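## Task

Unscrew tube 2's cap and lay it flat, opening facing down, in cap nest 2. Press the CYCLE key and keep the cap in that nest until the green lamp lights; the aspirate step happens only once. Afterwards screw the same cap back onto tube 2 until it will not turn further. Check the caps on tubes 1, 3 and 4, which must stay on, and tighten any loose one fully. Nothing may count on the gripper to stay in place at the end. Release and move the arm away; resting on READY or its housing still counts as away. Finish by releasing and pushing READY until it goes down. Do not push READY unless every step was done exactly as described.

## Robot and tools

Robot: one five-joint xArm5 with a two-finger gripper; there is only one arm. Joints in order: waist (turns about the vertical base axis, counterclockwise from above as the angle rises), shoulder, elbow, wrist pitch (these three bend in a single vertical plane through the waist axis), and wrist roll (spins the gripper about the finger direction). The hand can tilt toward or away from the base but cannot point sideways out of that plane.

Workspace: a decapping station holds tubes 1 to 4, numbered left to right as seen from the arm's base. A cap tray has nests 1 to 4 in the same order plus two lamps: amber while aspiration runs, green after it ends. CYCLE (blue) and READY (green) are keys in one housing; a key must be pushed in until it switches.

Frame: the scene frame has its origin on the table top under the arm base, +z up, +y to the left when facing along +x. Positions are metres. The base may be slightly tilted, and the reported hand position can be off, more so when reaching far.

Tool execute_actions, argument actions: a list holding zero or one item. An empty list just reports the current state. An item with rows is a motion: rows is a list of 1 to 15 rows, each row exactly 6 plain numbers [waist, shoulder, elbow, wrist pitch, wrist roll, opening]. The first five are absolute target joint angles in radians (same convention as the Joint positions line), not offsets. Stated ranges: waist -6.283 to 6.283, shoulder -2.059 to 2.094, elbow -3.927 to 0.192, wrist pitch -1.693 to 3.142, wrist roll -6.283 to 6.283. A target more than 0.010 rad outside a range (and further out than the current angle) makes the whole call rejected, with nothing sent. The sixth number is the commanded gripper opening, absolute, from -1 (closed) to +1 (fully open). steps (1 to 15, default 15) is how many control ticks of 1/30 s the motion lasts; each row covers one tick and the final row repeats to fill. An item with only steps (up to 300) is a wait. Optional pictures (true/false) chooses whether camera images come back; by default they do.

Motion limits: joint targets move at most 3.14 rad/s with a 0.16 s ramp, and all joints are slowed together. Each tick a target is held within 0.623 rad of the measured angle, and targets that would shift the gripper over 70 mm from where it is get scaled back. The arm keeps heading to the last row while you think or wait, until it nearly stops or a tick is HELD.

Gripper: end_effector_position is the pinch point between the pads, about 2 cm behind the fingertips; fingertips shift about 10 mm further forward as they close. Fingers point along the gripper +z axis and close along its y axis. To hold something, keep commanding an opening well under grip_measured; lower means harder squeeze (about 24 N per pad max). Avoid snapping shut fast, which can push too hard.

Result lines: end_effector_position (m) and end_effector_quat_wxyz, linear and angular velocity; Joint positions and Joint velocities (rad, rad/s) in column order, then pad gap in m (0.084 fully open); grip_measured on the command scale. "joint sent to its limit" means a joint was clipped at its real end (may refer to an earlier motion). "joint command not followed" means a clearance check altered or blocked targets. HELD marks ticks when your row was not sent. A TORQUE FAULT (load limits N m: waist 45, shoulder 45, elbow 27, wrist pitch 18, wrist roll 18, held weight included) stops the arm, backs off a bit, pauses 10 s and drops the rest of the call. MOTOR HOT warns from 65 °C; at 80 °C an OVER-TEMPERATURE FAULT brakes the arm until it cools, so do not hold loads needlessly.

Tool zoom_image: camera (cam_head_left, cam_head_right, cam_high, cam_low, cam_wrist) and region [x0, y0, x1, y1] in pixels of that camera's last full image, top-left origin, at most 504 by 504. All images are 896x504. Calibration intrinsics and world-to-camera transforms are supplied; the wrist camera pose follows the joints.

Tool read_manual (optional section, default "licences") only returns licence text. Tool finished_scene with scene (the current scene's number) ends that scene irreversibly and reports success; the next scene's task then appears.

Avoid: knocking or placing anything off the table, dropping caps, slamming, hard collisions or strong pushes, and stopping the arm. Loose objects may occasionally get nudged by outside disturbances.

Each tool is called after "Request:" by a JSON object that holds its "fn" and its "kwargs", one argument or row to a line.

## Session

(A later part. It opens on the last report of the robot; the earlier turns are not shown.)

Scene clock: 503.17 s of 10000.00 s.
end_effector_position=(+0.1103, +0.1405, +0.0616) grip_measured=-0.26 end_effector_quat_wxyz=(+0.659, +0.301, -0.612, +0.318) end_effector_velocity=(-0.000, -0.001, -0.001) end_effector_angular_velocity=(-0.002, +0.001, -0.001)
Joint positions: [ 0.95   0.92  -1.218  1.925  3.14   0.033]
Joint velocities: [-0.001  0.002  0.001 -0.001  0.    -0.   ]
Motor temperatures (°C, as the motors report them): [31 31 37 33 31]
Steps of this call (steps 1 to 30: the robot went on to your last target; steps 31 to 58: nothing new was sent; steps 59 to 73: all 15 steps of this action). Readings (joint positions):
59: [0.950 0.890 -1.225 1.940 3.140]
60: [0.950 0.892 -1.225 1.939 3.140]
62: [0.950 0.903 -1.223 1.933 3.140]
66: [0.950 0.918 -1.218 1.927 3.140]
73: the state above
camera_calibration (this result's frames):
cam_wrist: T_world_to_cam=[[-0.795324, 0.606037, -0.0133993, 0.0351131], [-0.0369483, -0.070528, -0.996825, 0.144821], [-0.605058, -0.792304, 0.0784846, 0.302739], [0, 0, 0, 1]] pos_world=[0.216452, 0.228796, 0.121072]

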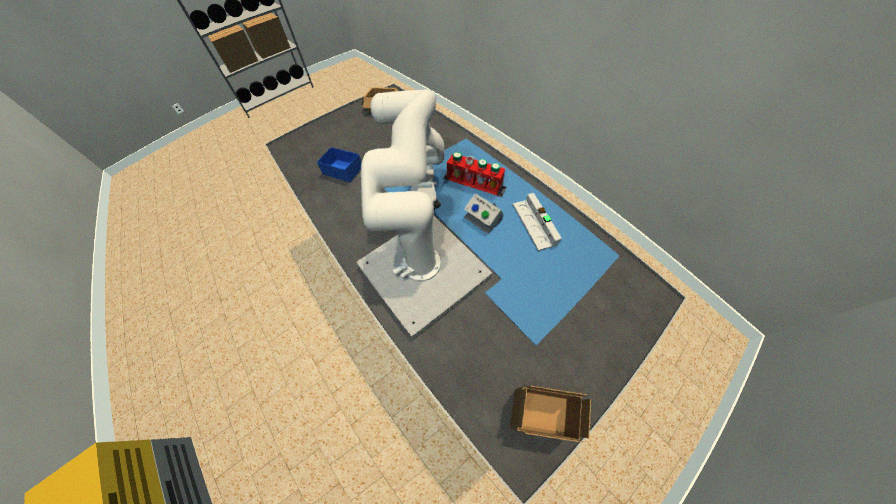

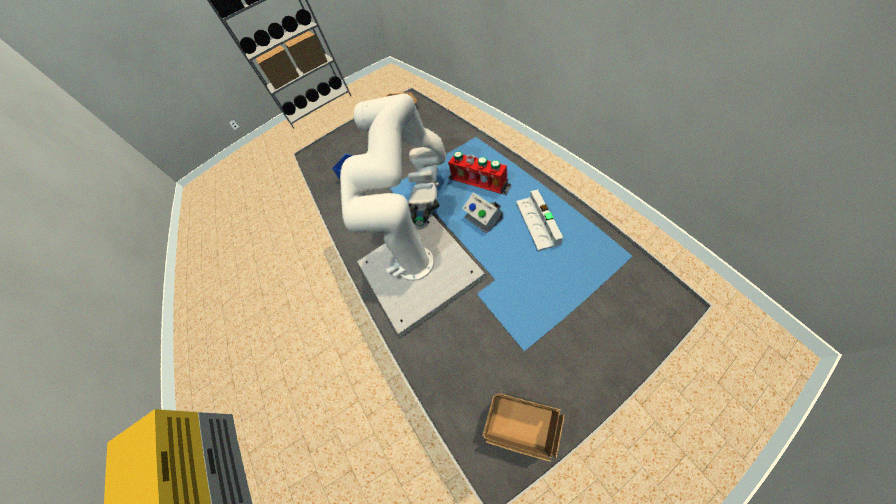

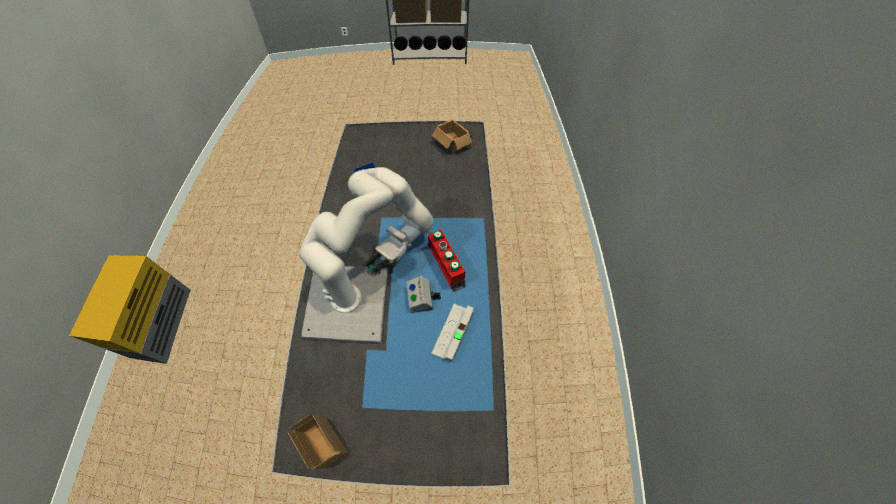

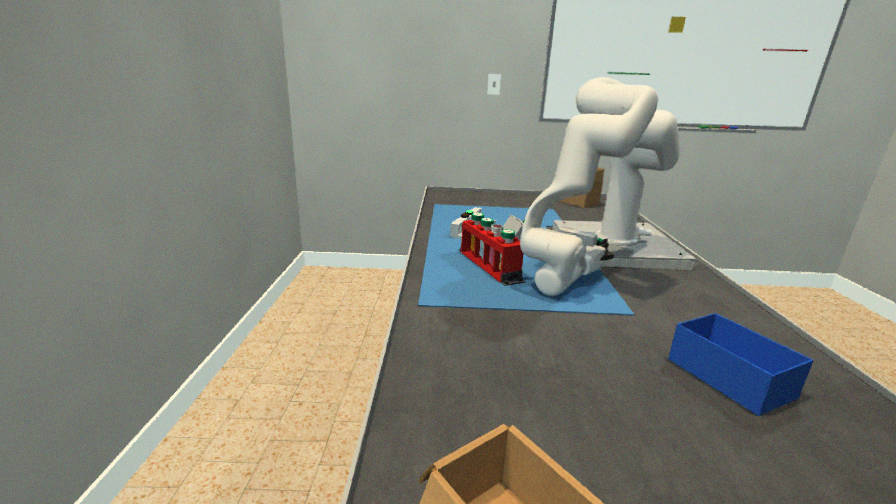

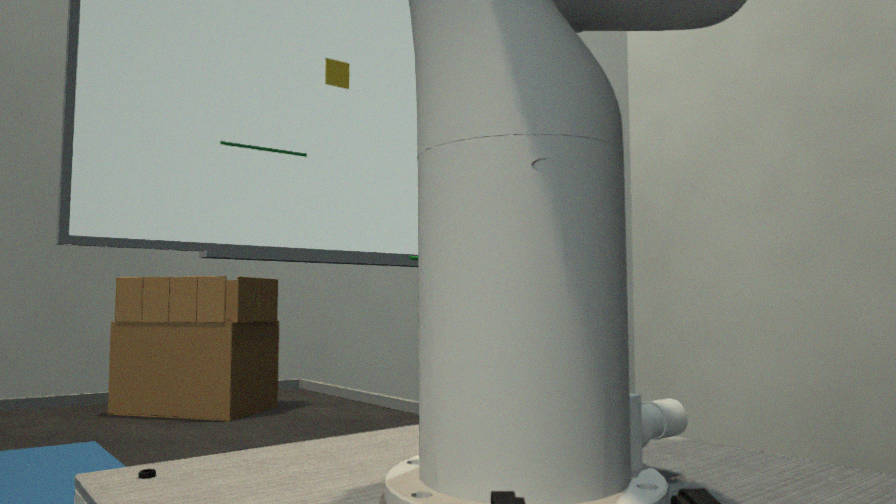

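Request:
{"fn": "execute_actions", "kwargs": {
  "actions": [
    {"rows":[[0.95,0.94,-1.218,1.93,3.14,-0.7],[0.95,0.94,-1.218,1.93,3.14,-0.7],[0.95,0.94,-1.218,1.93,3.14,-0.7],[0.95,0.94,-1.218,1.93,3.14,-0.7],[0.95,0.94,-1.218,1.93,3.14,-0.7],[0.95,0.94,-1.218,1.93,3.14,-0.7],[0.95,0.94,-1.218,1.93,3.14,-0.5],[0.95,0.94,-1.218,1.93,3.14,-0.35],[0.95,0.94,-1.218,1.93,3.14,-0.27],[0.95,0.94,-1.218,1.93,3.14,-0.2],[0.95,0.94,-1.218,1.93,3.14,-0.1],[0.95,0.94,-1.218,1.93,3.14,0.1],[0.95,0.94,-1.218,1.93,3.14,0.4]],"steps":15}
  ],
  "pictures": false
}}

Request:
{"fn": "execute_actions", "kwargs": {
  "actions": [
    {"rows":[[0.95,0.94,-1.32,2.03,3.14,0.4],[0.95,0.94,-1.32,2.03,3.14,0.4],[0.95,0.94,-1.32,2.03,3.14,0.4],[0.95,0.94,-1.32,2.03,3.14,0.4],[0.95,0.94,-1.32,2.03,3.14,0.4],[0.95,0.7,-1.5,2.2,3.14,0.4]],"steps":15}
  ]
}}

Request:
{"fn": "zoom_image", "kwargs": {
  "camera": "cam_low",
  "region": [540,215,640,290]
}}

Request:
{"fn": "zoom_image", "kwargs": {
  "camera": "cam_high",
  "region": [335,235,415,305]
}}

Scene clock: 510.50 s of 10000.00 s.
end_effector_position=(+0.1094, +0.1395, +0.0611) grip_measured=+0.26 end_effector_quat_wxyz=(+0.662, +0.300, -0.608, +0.319) end_effector_velocity=(-0.001, -0.000, -0.001) end_effector_angular_velocity=(+0.003, -0.004, +0.002)
Joint positions: [ 0.95   0.928 -1.221  1.93   3.14   0.055]
Joint velocities: [ 0.001 -0.001  0.004 -0.007  0.001  0.137]
Motor temperatures (°C, as the motors report them): [31 31 36 33 31]
Steps of this call (steps 1 to 15: the robot went on to your last target; steps 16 to 205: nothing new was sent; steps 206 to 220: all 15 steps of this action). Readings (joint positions):
206: [0.950 0.920 -1.218 1.925 3.140]
207: [0.950 0.921 -1.218 1.926 3.140]
209: [0.950 0.926 -1.220 1.927 3.140]
213: [0.950 0.928 -1.222 1.931 3.140]
220: the state above

Scene clock: 511.00 s of 10000.00 s.
end_effector_position=(+0.1629, +0.2069, +0.1364) grip_measured=+0.39 end_effector_quat_wxyz=(+0.616, +0.322, -0.655, +0.297) end_effector_velocity=(+0.132, +0.166, +0.278) end_effector_angular_velocity=(+0.482, -0.377, -0.004)
Joint positions: [ 0.95   0.786 -1.429  2.133  3.14   0.061]
Joint velocities: [-0.    -0.593 -0.486  0.467 -0.001  0.   ]
Motor temperatures (°C, as the motors report them): [31 31 36 33 31]
Steps of this call (steps 1 to 15: all 15 steps of this action). Readings (joint positions):
1: [0.950 0.928 -1.221 1.930 3.140]
2: [0.950 0.928 -1.223 1.933 3.140]
4: [0.950 0.934 -1.246 1.967 3.140]
8: [0.950 0.934 -1.308 2.023 3.140]
15: the state above
camera_calibration (this result's frames):
cam_wrist: T_world_to_cam=[[-0.793556, 0.608313, -0.0149773, 0.0371963], [0.046709, 0.0363548, -0.998247, 0.190409], [-0.606702, -0.792864, -0.0572632, 0.400182], [0, 0, 0, 1]] pos_world=[0.263415, 0.287741, 0.213548]

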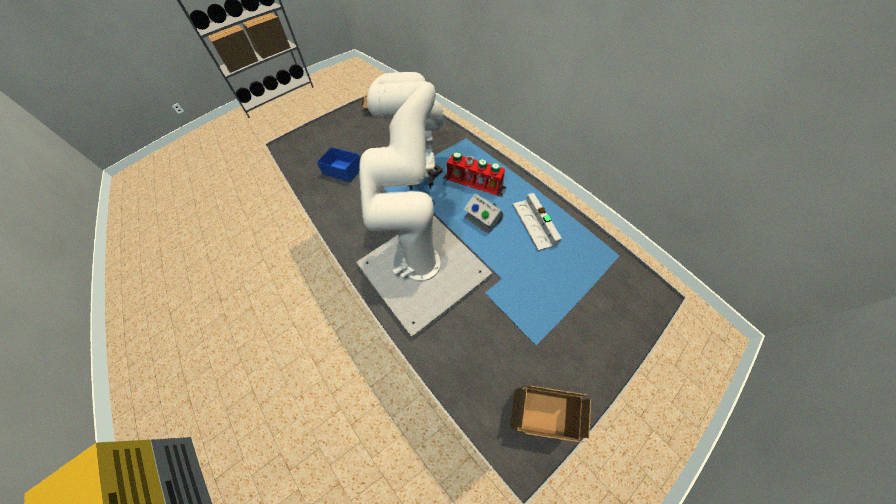

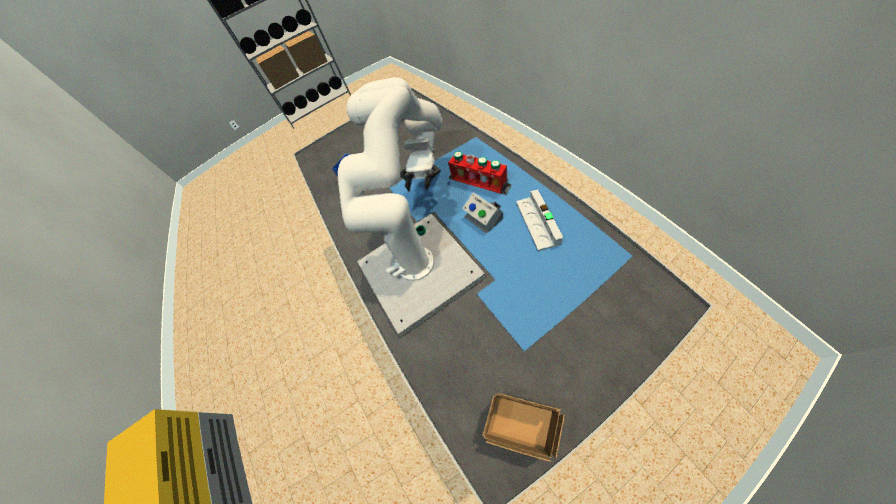

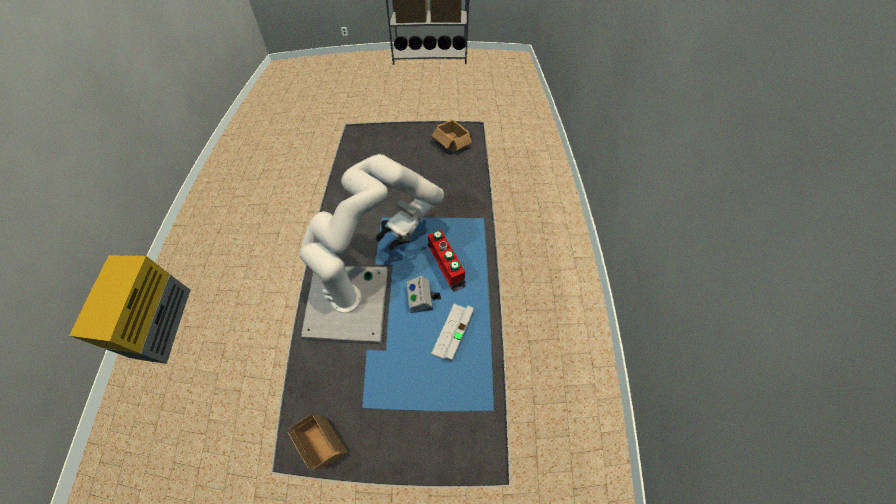

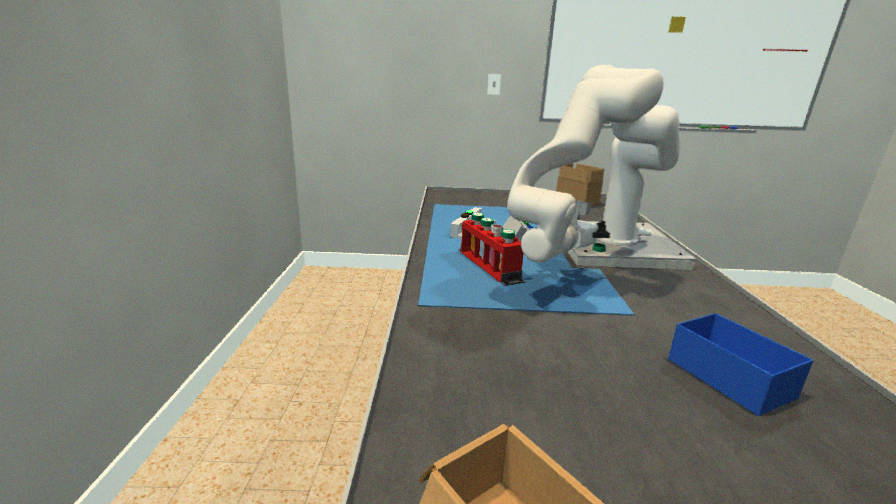

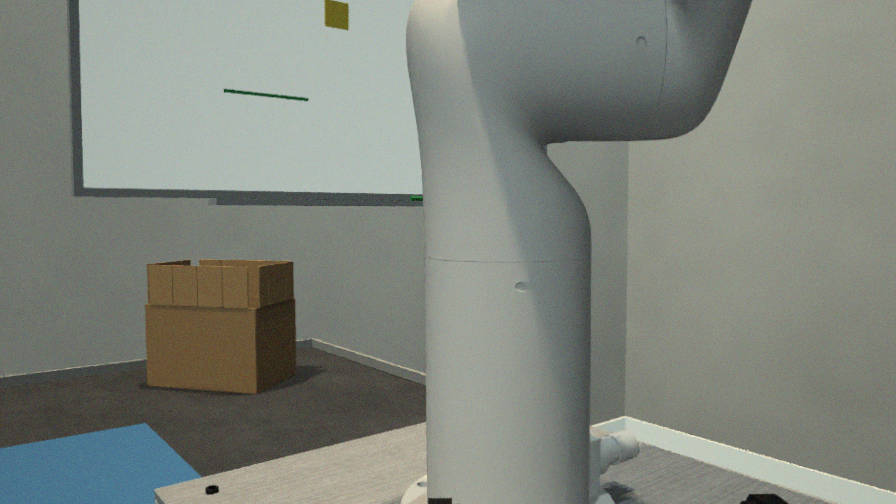

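Region (540, 215, 640, 290) of cam_low's 896x504 image, scaled by 5.040, with more detail than that image has; it fills the top 378 rows of this view, and the rest is white.

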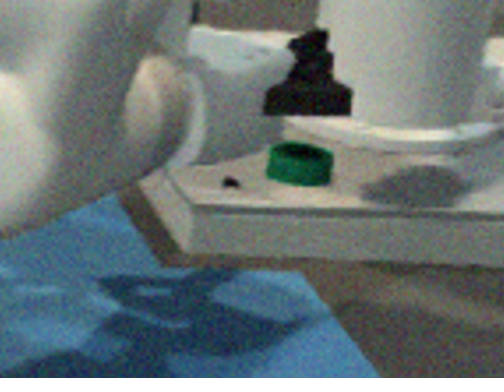

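Region (335, 235, 415, 305) of cam_high's 896x504 image, scaled by 6.300, with more detail than that image has; it fills the top 441 rows of this view, and the rest is white.

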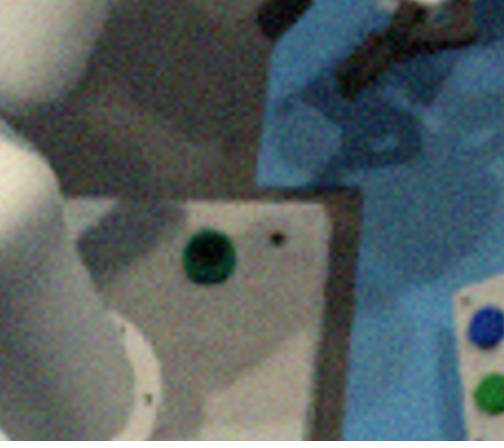

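Request:
{"fn": "execute_actions", "kwargs": {
  "actions": [
    {"rows":[[0.95,0.1,-0.9,1.5,3.14,0.4]],"steps":15}
  ],
  "pictures": false
}}

Request:
{"fn": "execute_actions", "kwargs": {
  "actions": [
    {"rows":[[0.95,-0.5,-0.3,1.2,3.14,0.4]],"steps":15}
  ],
  "pictures": false
}}

Request:
{"fn": "execute_actions", "kwargs": {
  "actions": [
    {"rows":[[0.95,-0.5,-0.3,1.2,3.14,0.4]],"steps":10}
  ]
}}

Scene clock: 525.70 s of 10000.00 s.
end_effector_position=(+0.1722, +0.2186, +0.1520) grip_measured=+0.39 end_effector_quat_wxyz=(-0.327, -0.410, +0.837, -0.155) end_effector_velocity=(+0.002, +0.003, -0.034) end_effector_angular_velocity=(+0.226, -0.177, -0.003)
Joint positions: [ 0.95   0.118 -0.92   1.528  3.14   0.061]
Joint velocities: [-0.001 -0.192  0.255 -0.35  -0.001 -0.   ]
Motor temperatures (°C, as the motors report them): [31 31 36 33 31]
Steps of this call (steps 1 to 30: the robot went on to your last target; steps 31 to 426: nothing new was sent; steps 427 to 441: all 15 steps of this action). Readings (joint positions):
427: [0.950 0.700 -1.500 2.200 3.140]
428: [0.950 0.697 -1.496 2.196 3.140]
430: [0.950 0.660 -1.455 2.152 3.140]
434: [0.950 0.401 -1.202 1.877 3.140]
441: the state above

Scene clock: 526.20 s of 10000.00 s.
end_effector_position=(+0.1158, +0.1468, +0.1318) grip_measured=+0.39 end_effector_quat_wxyz=(-0.194, -0.429, +0.877, -0.091) end_effector_velocity=(-0.027, -0.034, -0.034) end_effector_angular_velocity=(+0.163, -0.127, -0.003)
Joint positions: [ 0.95  -0.471 -0.328  1.217  3.14   0.061]
Joint velocities: [-0.001 -0.348  0.346 -0.204  0.     0.   ]
Motor temperatures (°C, as the motors report them): [31 31 36 33 31]
Steps of this call (steps 1 to 15: all 15 steps of this action). Readings (joint positions):
1: [0.950 0.113 -0.913 1.518 3.140]
2: [0.950 0.107 -0.905 1.510 3.140]
4: [0.950 0.063 -0.859 1.481 3.140]
8: [0.950 -0.177 -0.623 1.364 3.140]
15: the state above

Scene clock: 526.53 s of 10000.00 s.
end_effector_position=(+0.1139, +0.1445, +0.1292) grip_measured=+0.39 end_effector_quat_wxyz=(-0.187, -0.430, +0.879, -0.087) end_effector_velocity=(-0.001, -0.001, -0.001) end_effector_angular_velocity=(+0.004, -0.003, -0.001)
Joint positions: [ 0.95  -0.498 -0.301  1.2    3.14   0.061]
Joint velocities: [-0.    -0.011  0.01  -0.005  0.     0.   ]
Motor temperatures (°C, as the motors report them): [31 31 36 33 31]
Steps of this call (steps 1 to 10: all 10 steps of this action). Readings (joint positions):
1: [0.950 -0.480 -0.319 1.211 3.140]
2: [0.950 -0.486 -0.313 1.207 3.140]
4: [0.950 -0.493 -0.307 1.203 3.140]
8: [0.950 -0.497 -0.302 1.200 3.140]
10: the state above
camera_calibration (this result's frames):
cam_wrist: T_world_to_cam=[[-0.778169, 0.627936, -0.0121782, 0.0312877], [0.576473, 0.706429, -0.410655, -0.0452516], [-0.249262, -0.32658, -0.91171, 0.322895], [0, 0, 0, 1]] pos_world=[0.130919, 0.117771, 0.276185]

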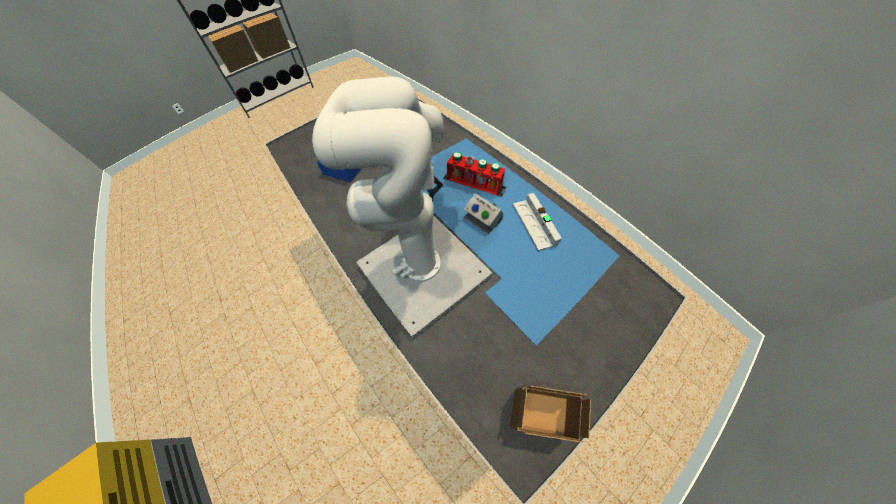

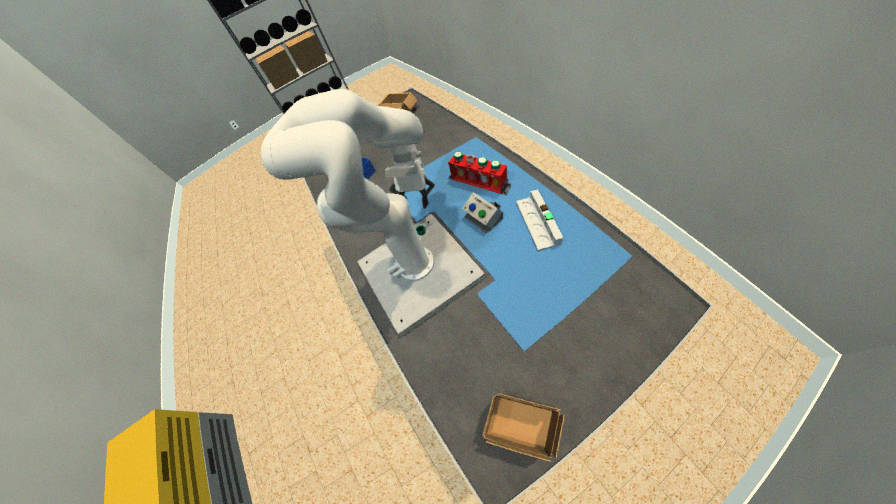

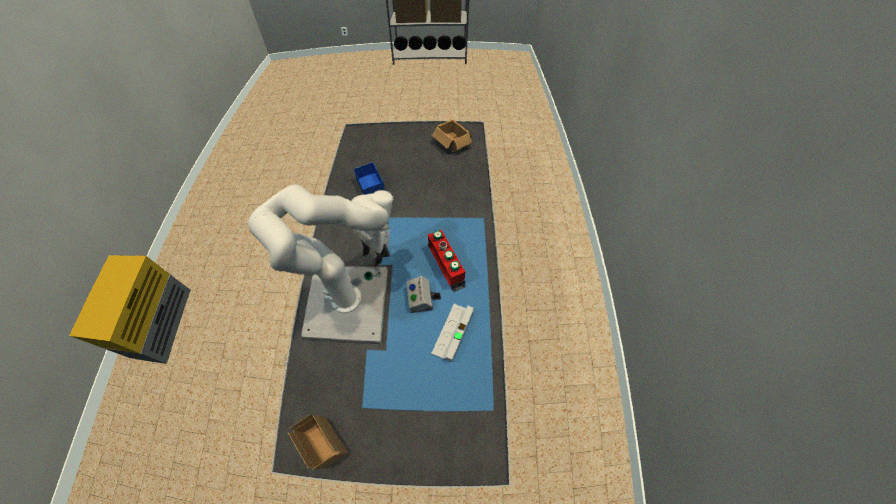

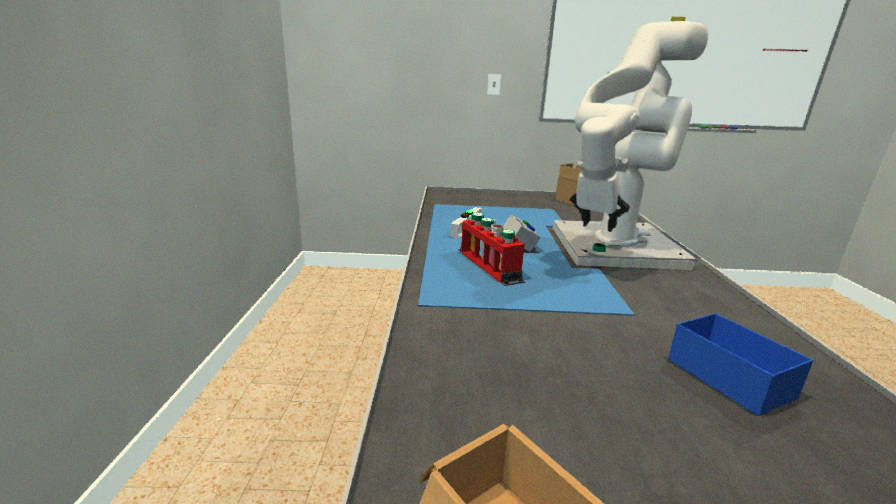

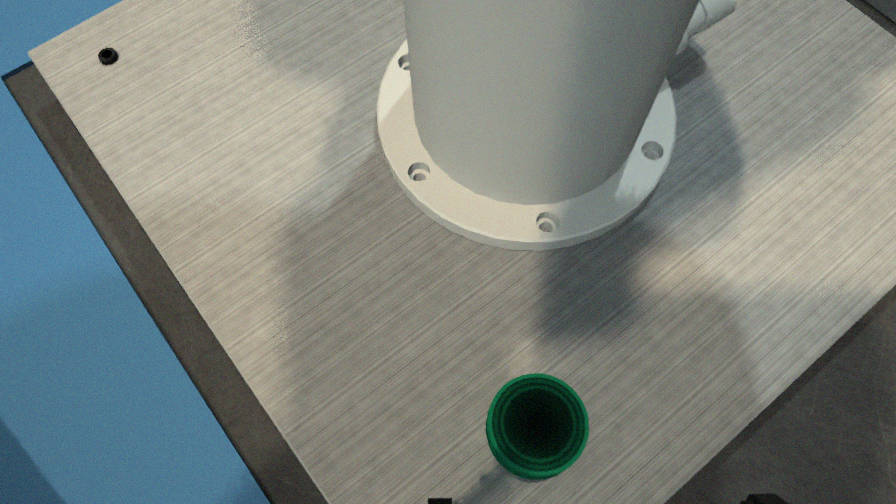

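Request:
{"fn": "execute_actions", "kwargs": {
  "actions": [
    {"rows":[[0.92,-0.47,-0.18,1.08,3.14,0.4],[0.92,-0.47,-0.18,1.08,3.14,0.4],[0.92,-0.47,-0.18,1.08,3.14,0.4],[0.92,-0.47,-0.18,1.08,3.14,0.4],[0.92,-0.47,-0.18,1.08,3.14,0.4],[0.92,-0.417,-0.115,0.98,3.14,0.4]],"steps":15}
  ]
}}

Request:
{"fn": "zoom_image", "kwargs": {
  "camera": "cam_low",
  "region": [550,200,650,275]
}}

Scene clock: 534.20 s of 10000.00 s.
end_effector_position=(+0.0868, +0.1040, +0.0667) grip_measured=+0.39 end_effector_quat_wxyz=(-0.209, -0.415, +0.881, -0.094) end_effector_velocity=(-0.000, -0.001, -0.015) end_effector_angular_velocity=(+0.022, -0.018, -0.003)
Joint positions: [ 0.92  -0.42  -0.12   0.988  3.14   0.061]
Joint velocities: [-0.002  0.031  0.035 -0.095  0.     0.   ]
Motor temperatures (°C, as the motors report them): [31 31 37 33 31]
Steps of this call (steps 1 to 15: the robot went on to your last target; steps 16 to 215: nothing new was sent; steps 216 to 230: all 15 steps of this action). Readings (joint positions):
216: [0.950 -0.500 -0.300 1.200 3.140]
217: [0.949 -0.500 -0.298 1.196 3.140]
219: [0.941 -0.492 -0.267 1.160 3.140]
223: [0.924 -0.466 -0.184 1.081 3.140]
230: the state above
camera_calibration (this result's frames):
cam_wrist: T_world_to_cam=[[-0.759799, 0.650022, -0.013284, 0.0309933], [0.583933, 0.67328, -0.45356, -0.0209902], [-0.28588, -0.352371, -0.891127, 0.250414], [0, 0, 0, 1]] pos_world=[0.107394, 0.0822247, 0.214042]

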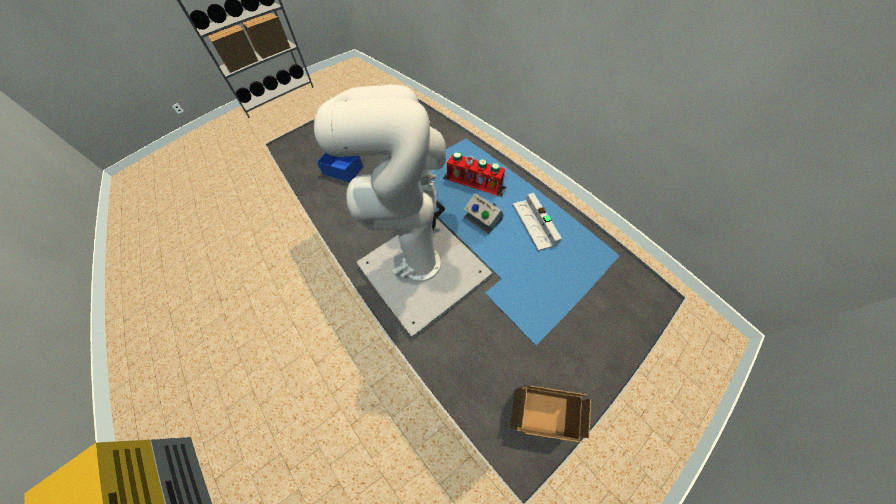

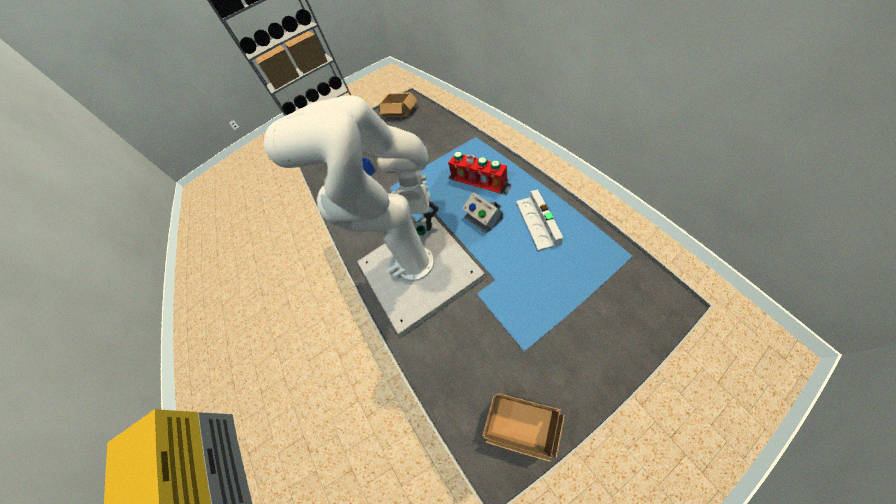

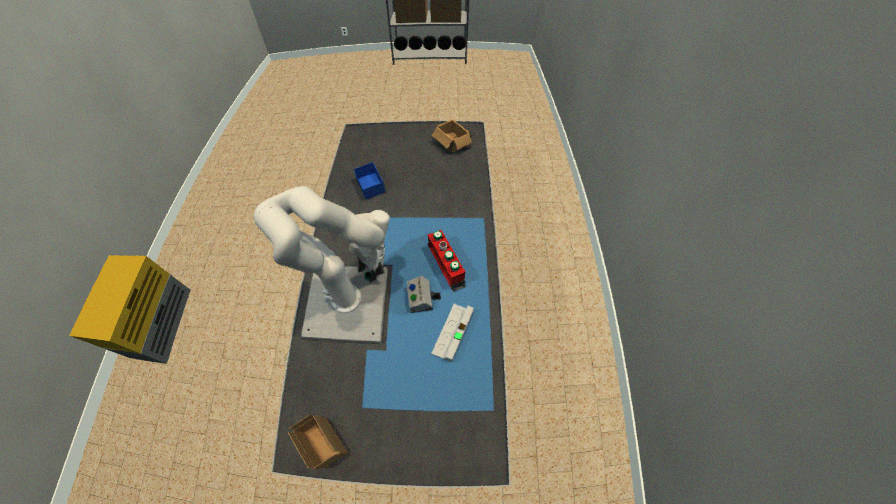

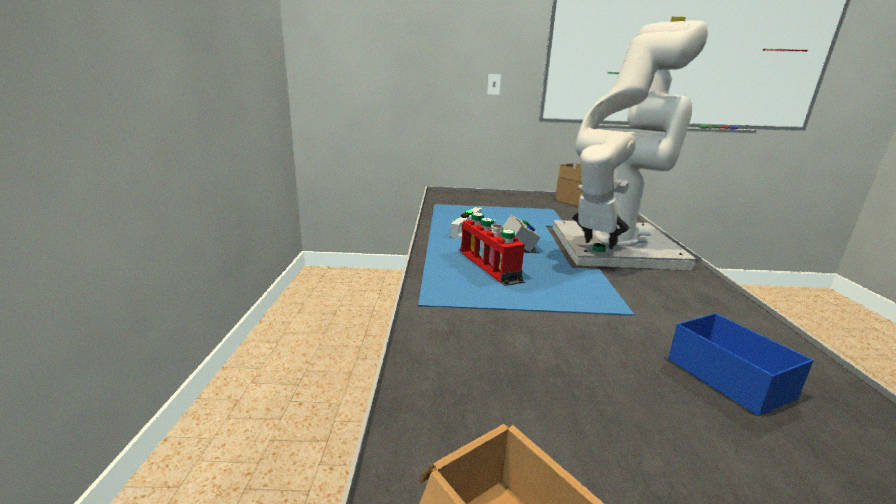

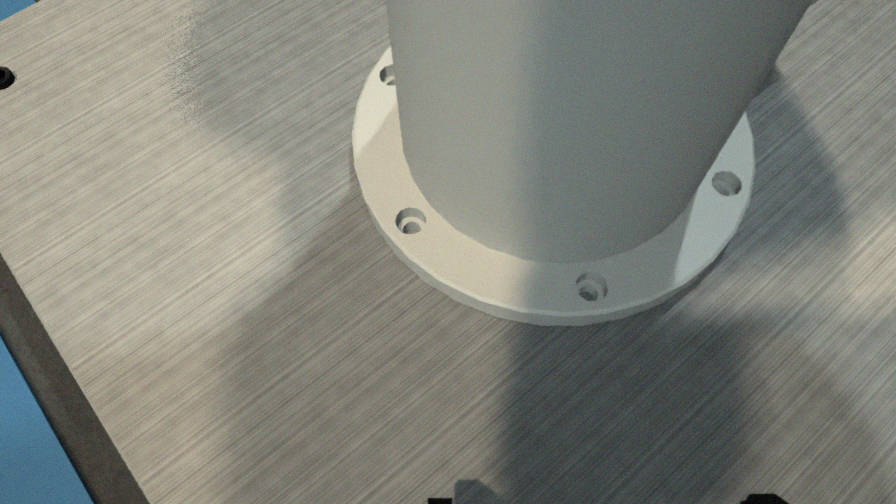

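Region (550, 200, 650, 275) of cam_low's 896x504 image, scaled by 5.040, with more detail than that image has; it fills the top 378 rows of this view, and the rest is white.

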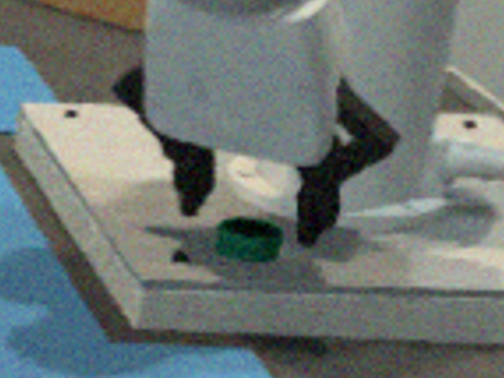

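Request:
{"fn": "execute_actions", "kwargs": {
  "actions": [
    {"rows":[[0.92,-0.385,-0.13,0.96,3.14,0.4],[0.92,-0.385,-0.13,0.96,3.14,0.4],[0.92,-0.385,-0.13,0.96,3.14,0.4],[0.92,-0.385,-0.13,0.96,3.14,0.4],[0.92,-0.385,-0.13,0.96,3.14,0.4],[0.92,-0.385,-0.13,0.96,3.14,0.2],[0.92,-0.385,-0.13,0.96,3.14,0.1],[0.92,-0.385,-0.13,0.96,3.14,0],[0.92,-0.385,-0.13,0.96,3.14,-0.15],[0.92,-0.385,-0.13,0.96,3.14,-0.3],[0.92,-0.385,-0.13,0.96,3.14,-0.5]],"steps":15}
  ],
  "pictures": false
}}

Request:
{"fn": "execute_actions", "kwargs": {
  "actions": [
    {"rows":[[0.91,-0.33,-0.19,0.965,3.14,-0.5],[0.91,-0.33,-0.19,0.965,3.14,-0.5],[0.91,-0.33,-0.19,0.965,3.14,-0.5],[0.9,-0.25,-0.26,0.96,3.14,-0.5]],"steps":15}
  ]
}}

Request:
{"fn": "zoom_image", "kwargs": {
  "camera": "cam_low",
  "region": [550,200,650,275]
}}

Scene clock: 539.63 s of 10000.00 s.
end_effector_position=(+0.0895, +0.1072, +0.0629) grip_measured=-0.26 end_effector_quat_wxyz=(-0.208, -0.415, +0.881, -0.094) end_effector_velocity=(-0.000, -0.000, -0.000) end_effector_angular_velocity=(-0.002, +0.002, +0.002)
Joint positions: [ 0.92  -0.385 -0.13   0.96   3.14   0.033]
Joint velocities: [ 0.001  0.004 -0.002  0.001 -0.001  0.   ]
Motor temperatures (°C, as the motors report them): [31 31 37 33 31]
Steps of this call (steps 1 to 15: the robot went on to your last target; steps 16 to 148: nothing new was sent; steps 149 to 163: all 15 steps of this action). Readings (joint positions):
149: [0.920 -0.417 -0.115 0.980 3.140]
150: [0.920 -0.415 -0.116 0.978 3.140]
152: [0.920 -0.402 -0.122 0.971 3.140]
156: [0.920 -0.388 -0.128 0.962 3.140]
163: the state above

Scene clock: 540.13 s of 10000.00 s.
end_effector_position=(+0.1147, +0.1321, +0.0663) grip_measured=-0.26 end_effector_quat_wxyz=(-0.211, -0.406, +0.885, -0.093) end_effector_velocity=(+0.004, +0.004, -0.000) end_effector_angular_velocity=(-0.002, +0.002, -0.005)
Joint positions: [ 0.9   -0.252 -0.257  0.96   3.14   0.033]
Joint velocities: [-0.004  0.026 -0.023  0.     0.001  0.   ]
Motor temperatures (°C, as the motors report them): [31 31 37 33 31]
Steps of this call (steps 1 to 15: all 15 steps of this action). Readings (joint positions):
1: [0.920 -0.385 -0.130 0.960 3.140]
2: [0.920 -0.383 -0.132 0.961 3.140]
4: [0.916 -0.362 -0.154 0.962 3.140]
8: [0.905 -0.291 -0.223 0.961 3.140]
15: the state above
camera_calibration (this result's frames):
cam_wrist: T_world_to_cam=[[-0.746695, 0.665027, -0.0136091, 0.0304597], [0.596573, 0.660506, -0.455887, -0.0560357], [-0.294188, -0.348527, -0.889934, 0.268354], [0, 0, 0, 1]] pos_world=[0.13512, 0.110284, 0.213686]

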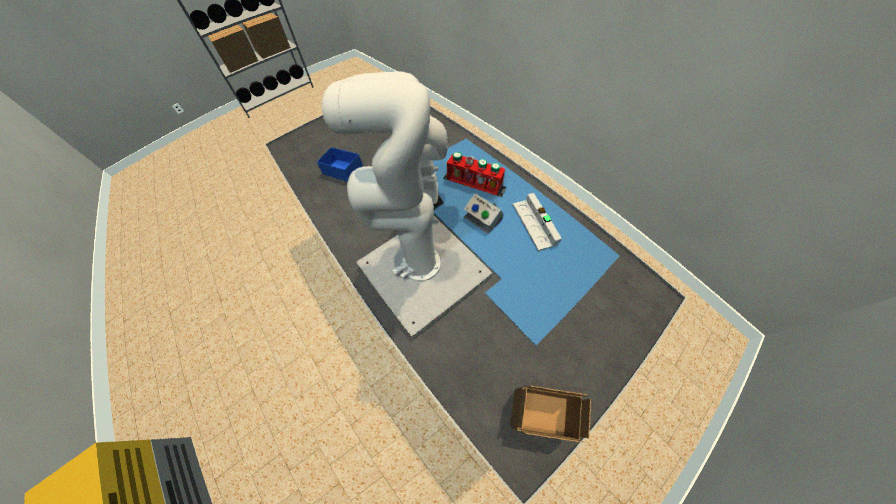

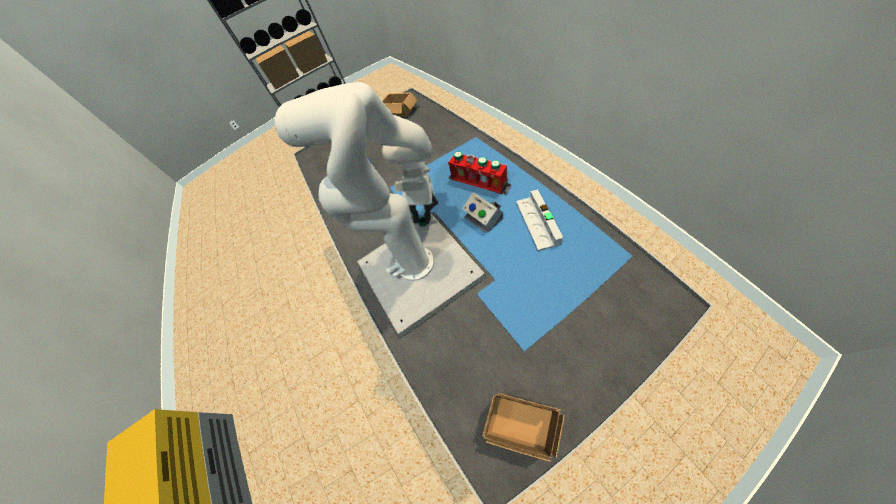

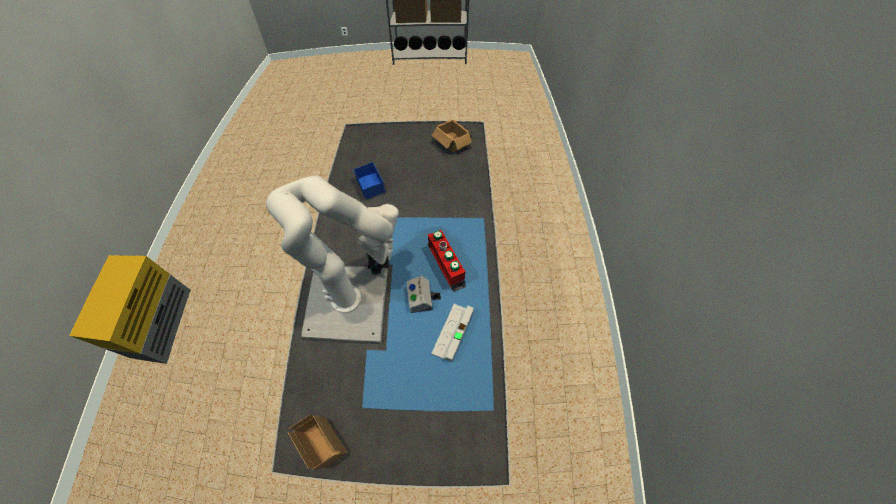

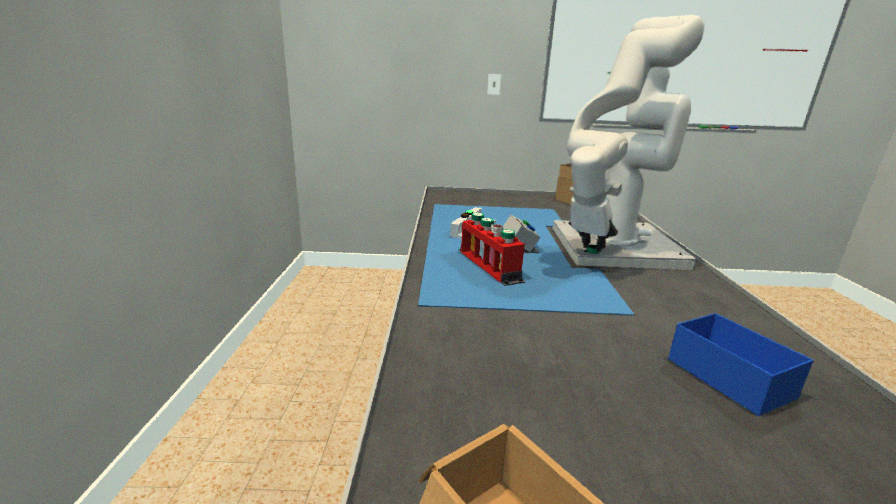

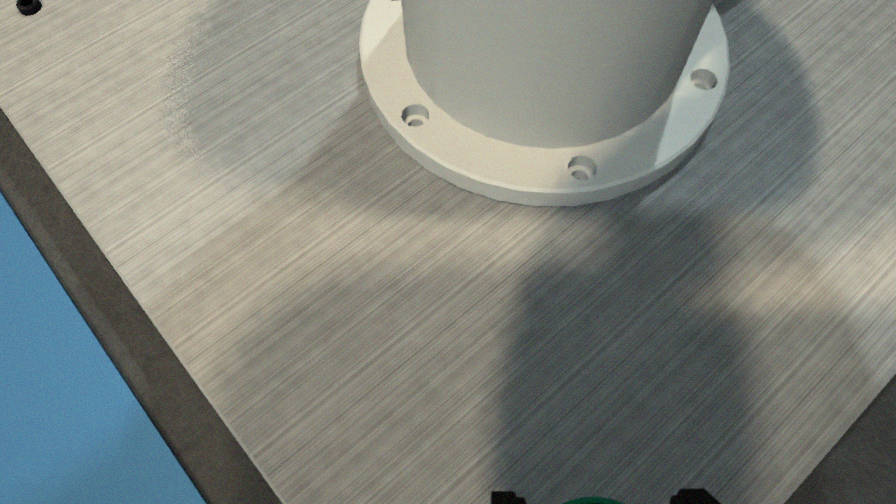

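Region (550, 200, 650, 275) of cam_low's 896x504 image, scaled by 5.040, with more detail than that image has; it fills the top 378 rows of this view, and the rest is white.

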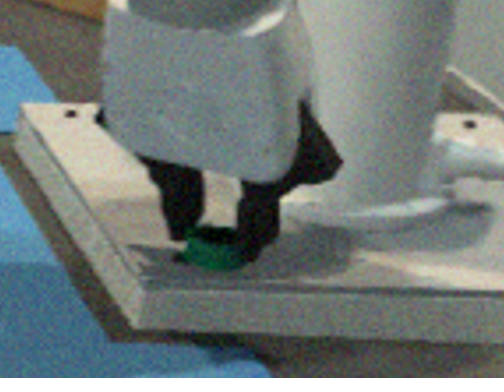

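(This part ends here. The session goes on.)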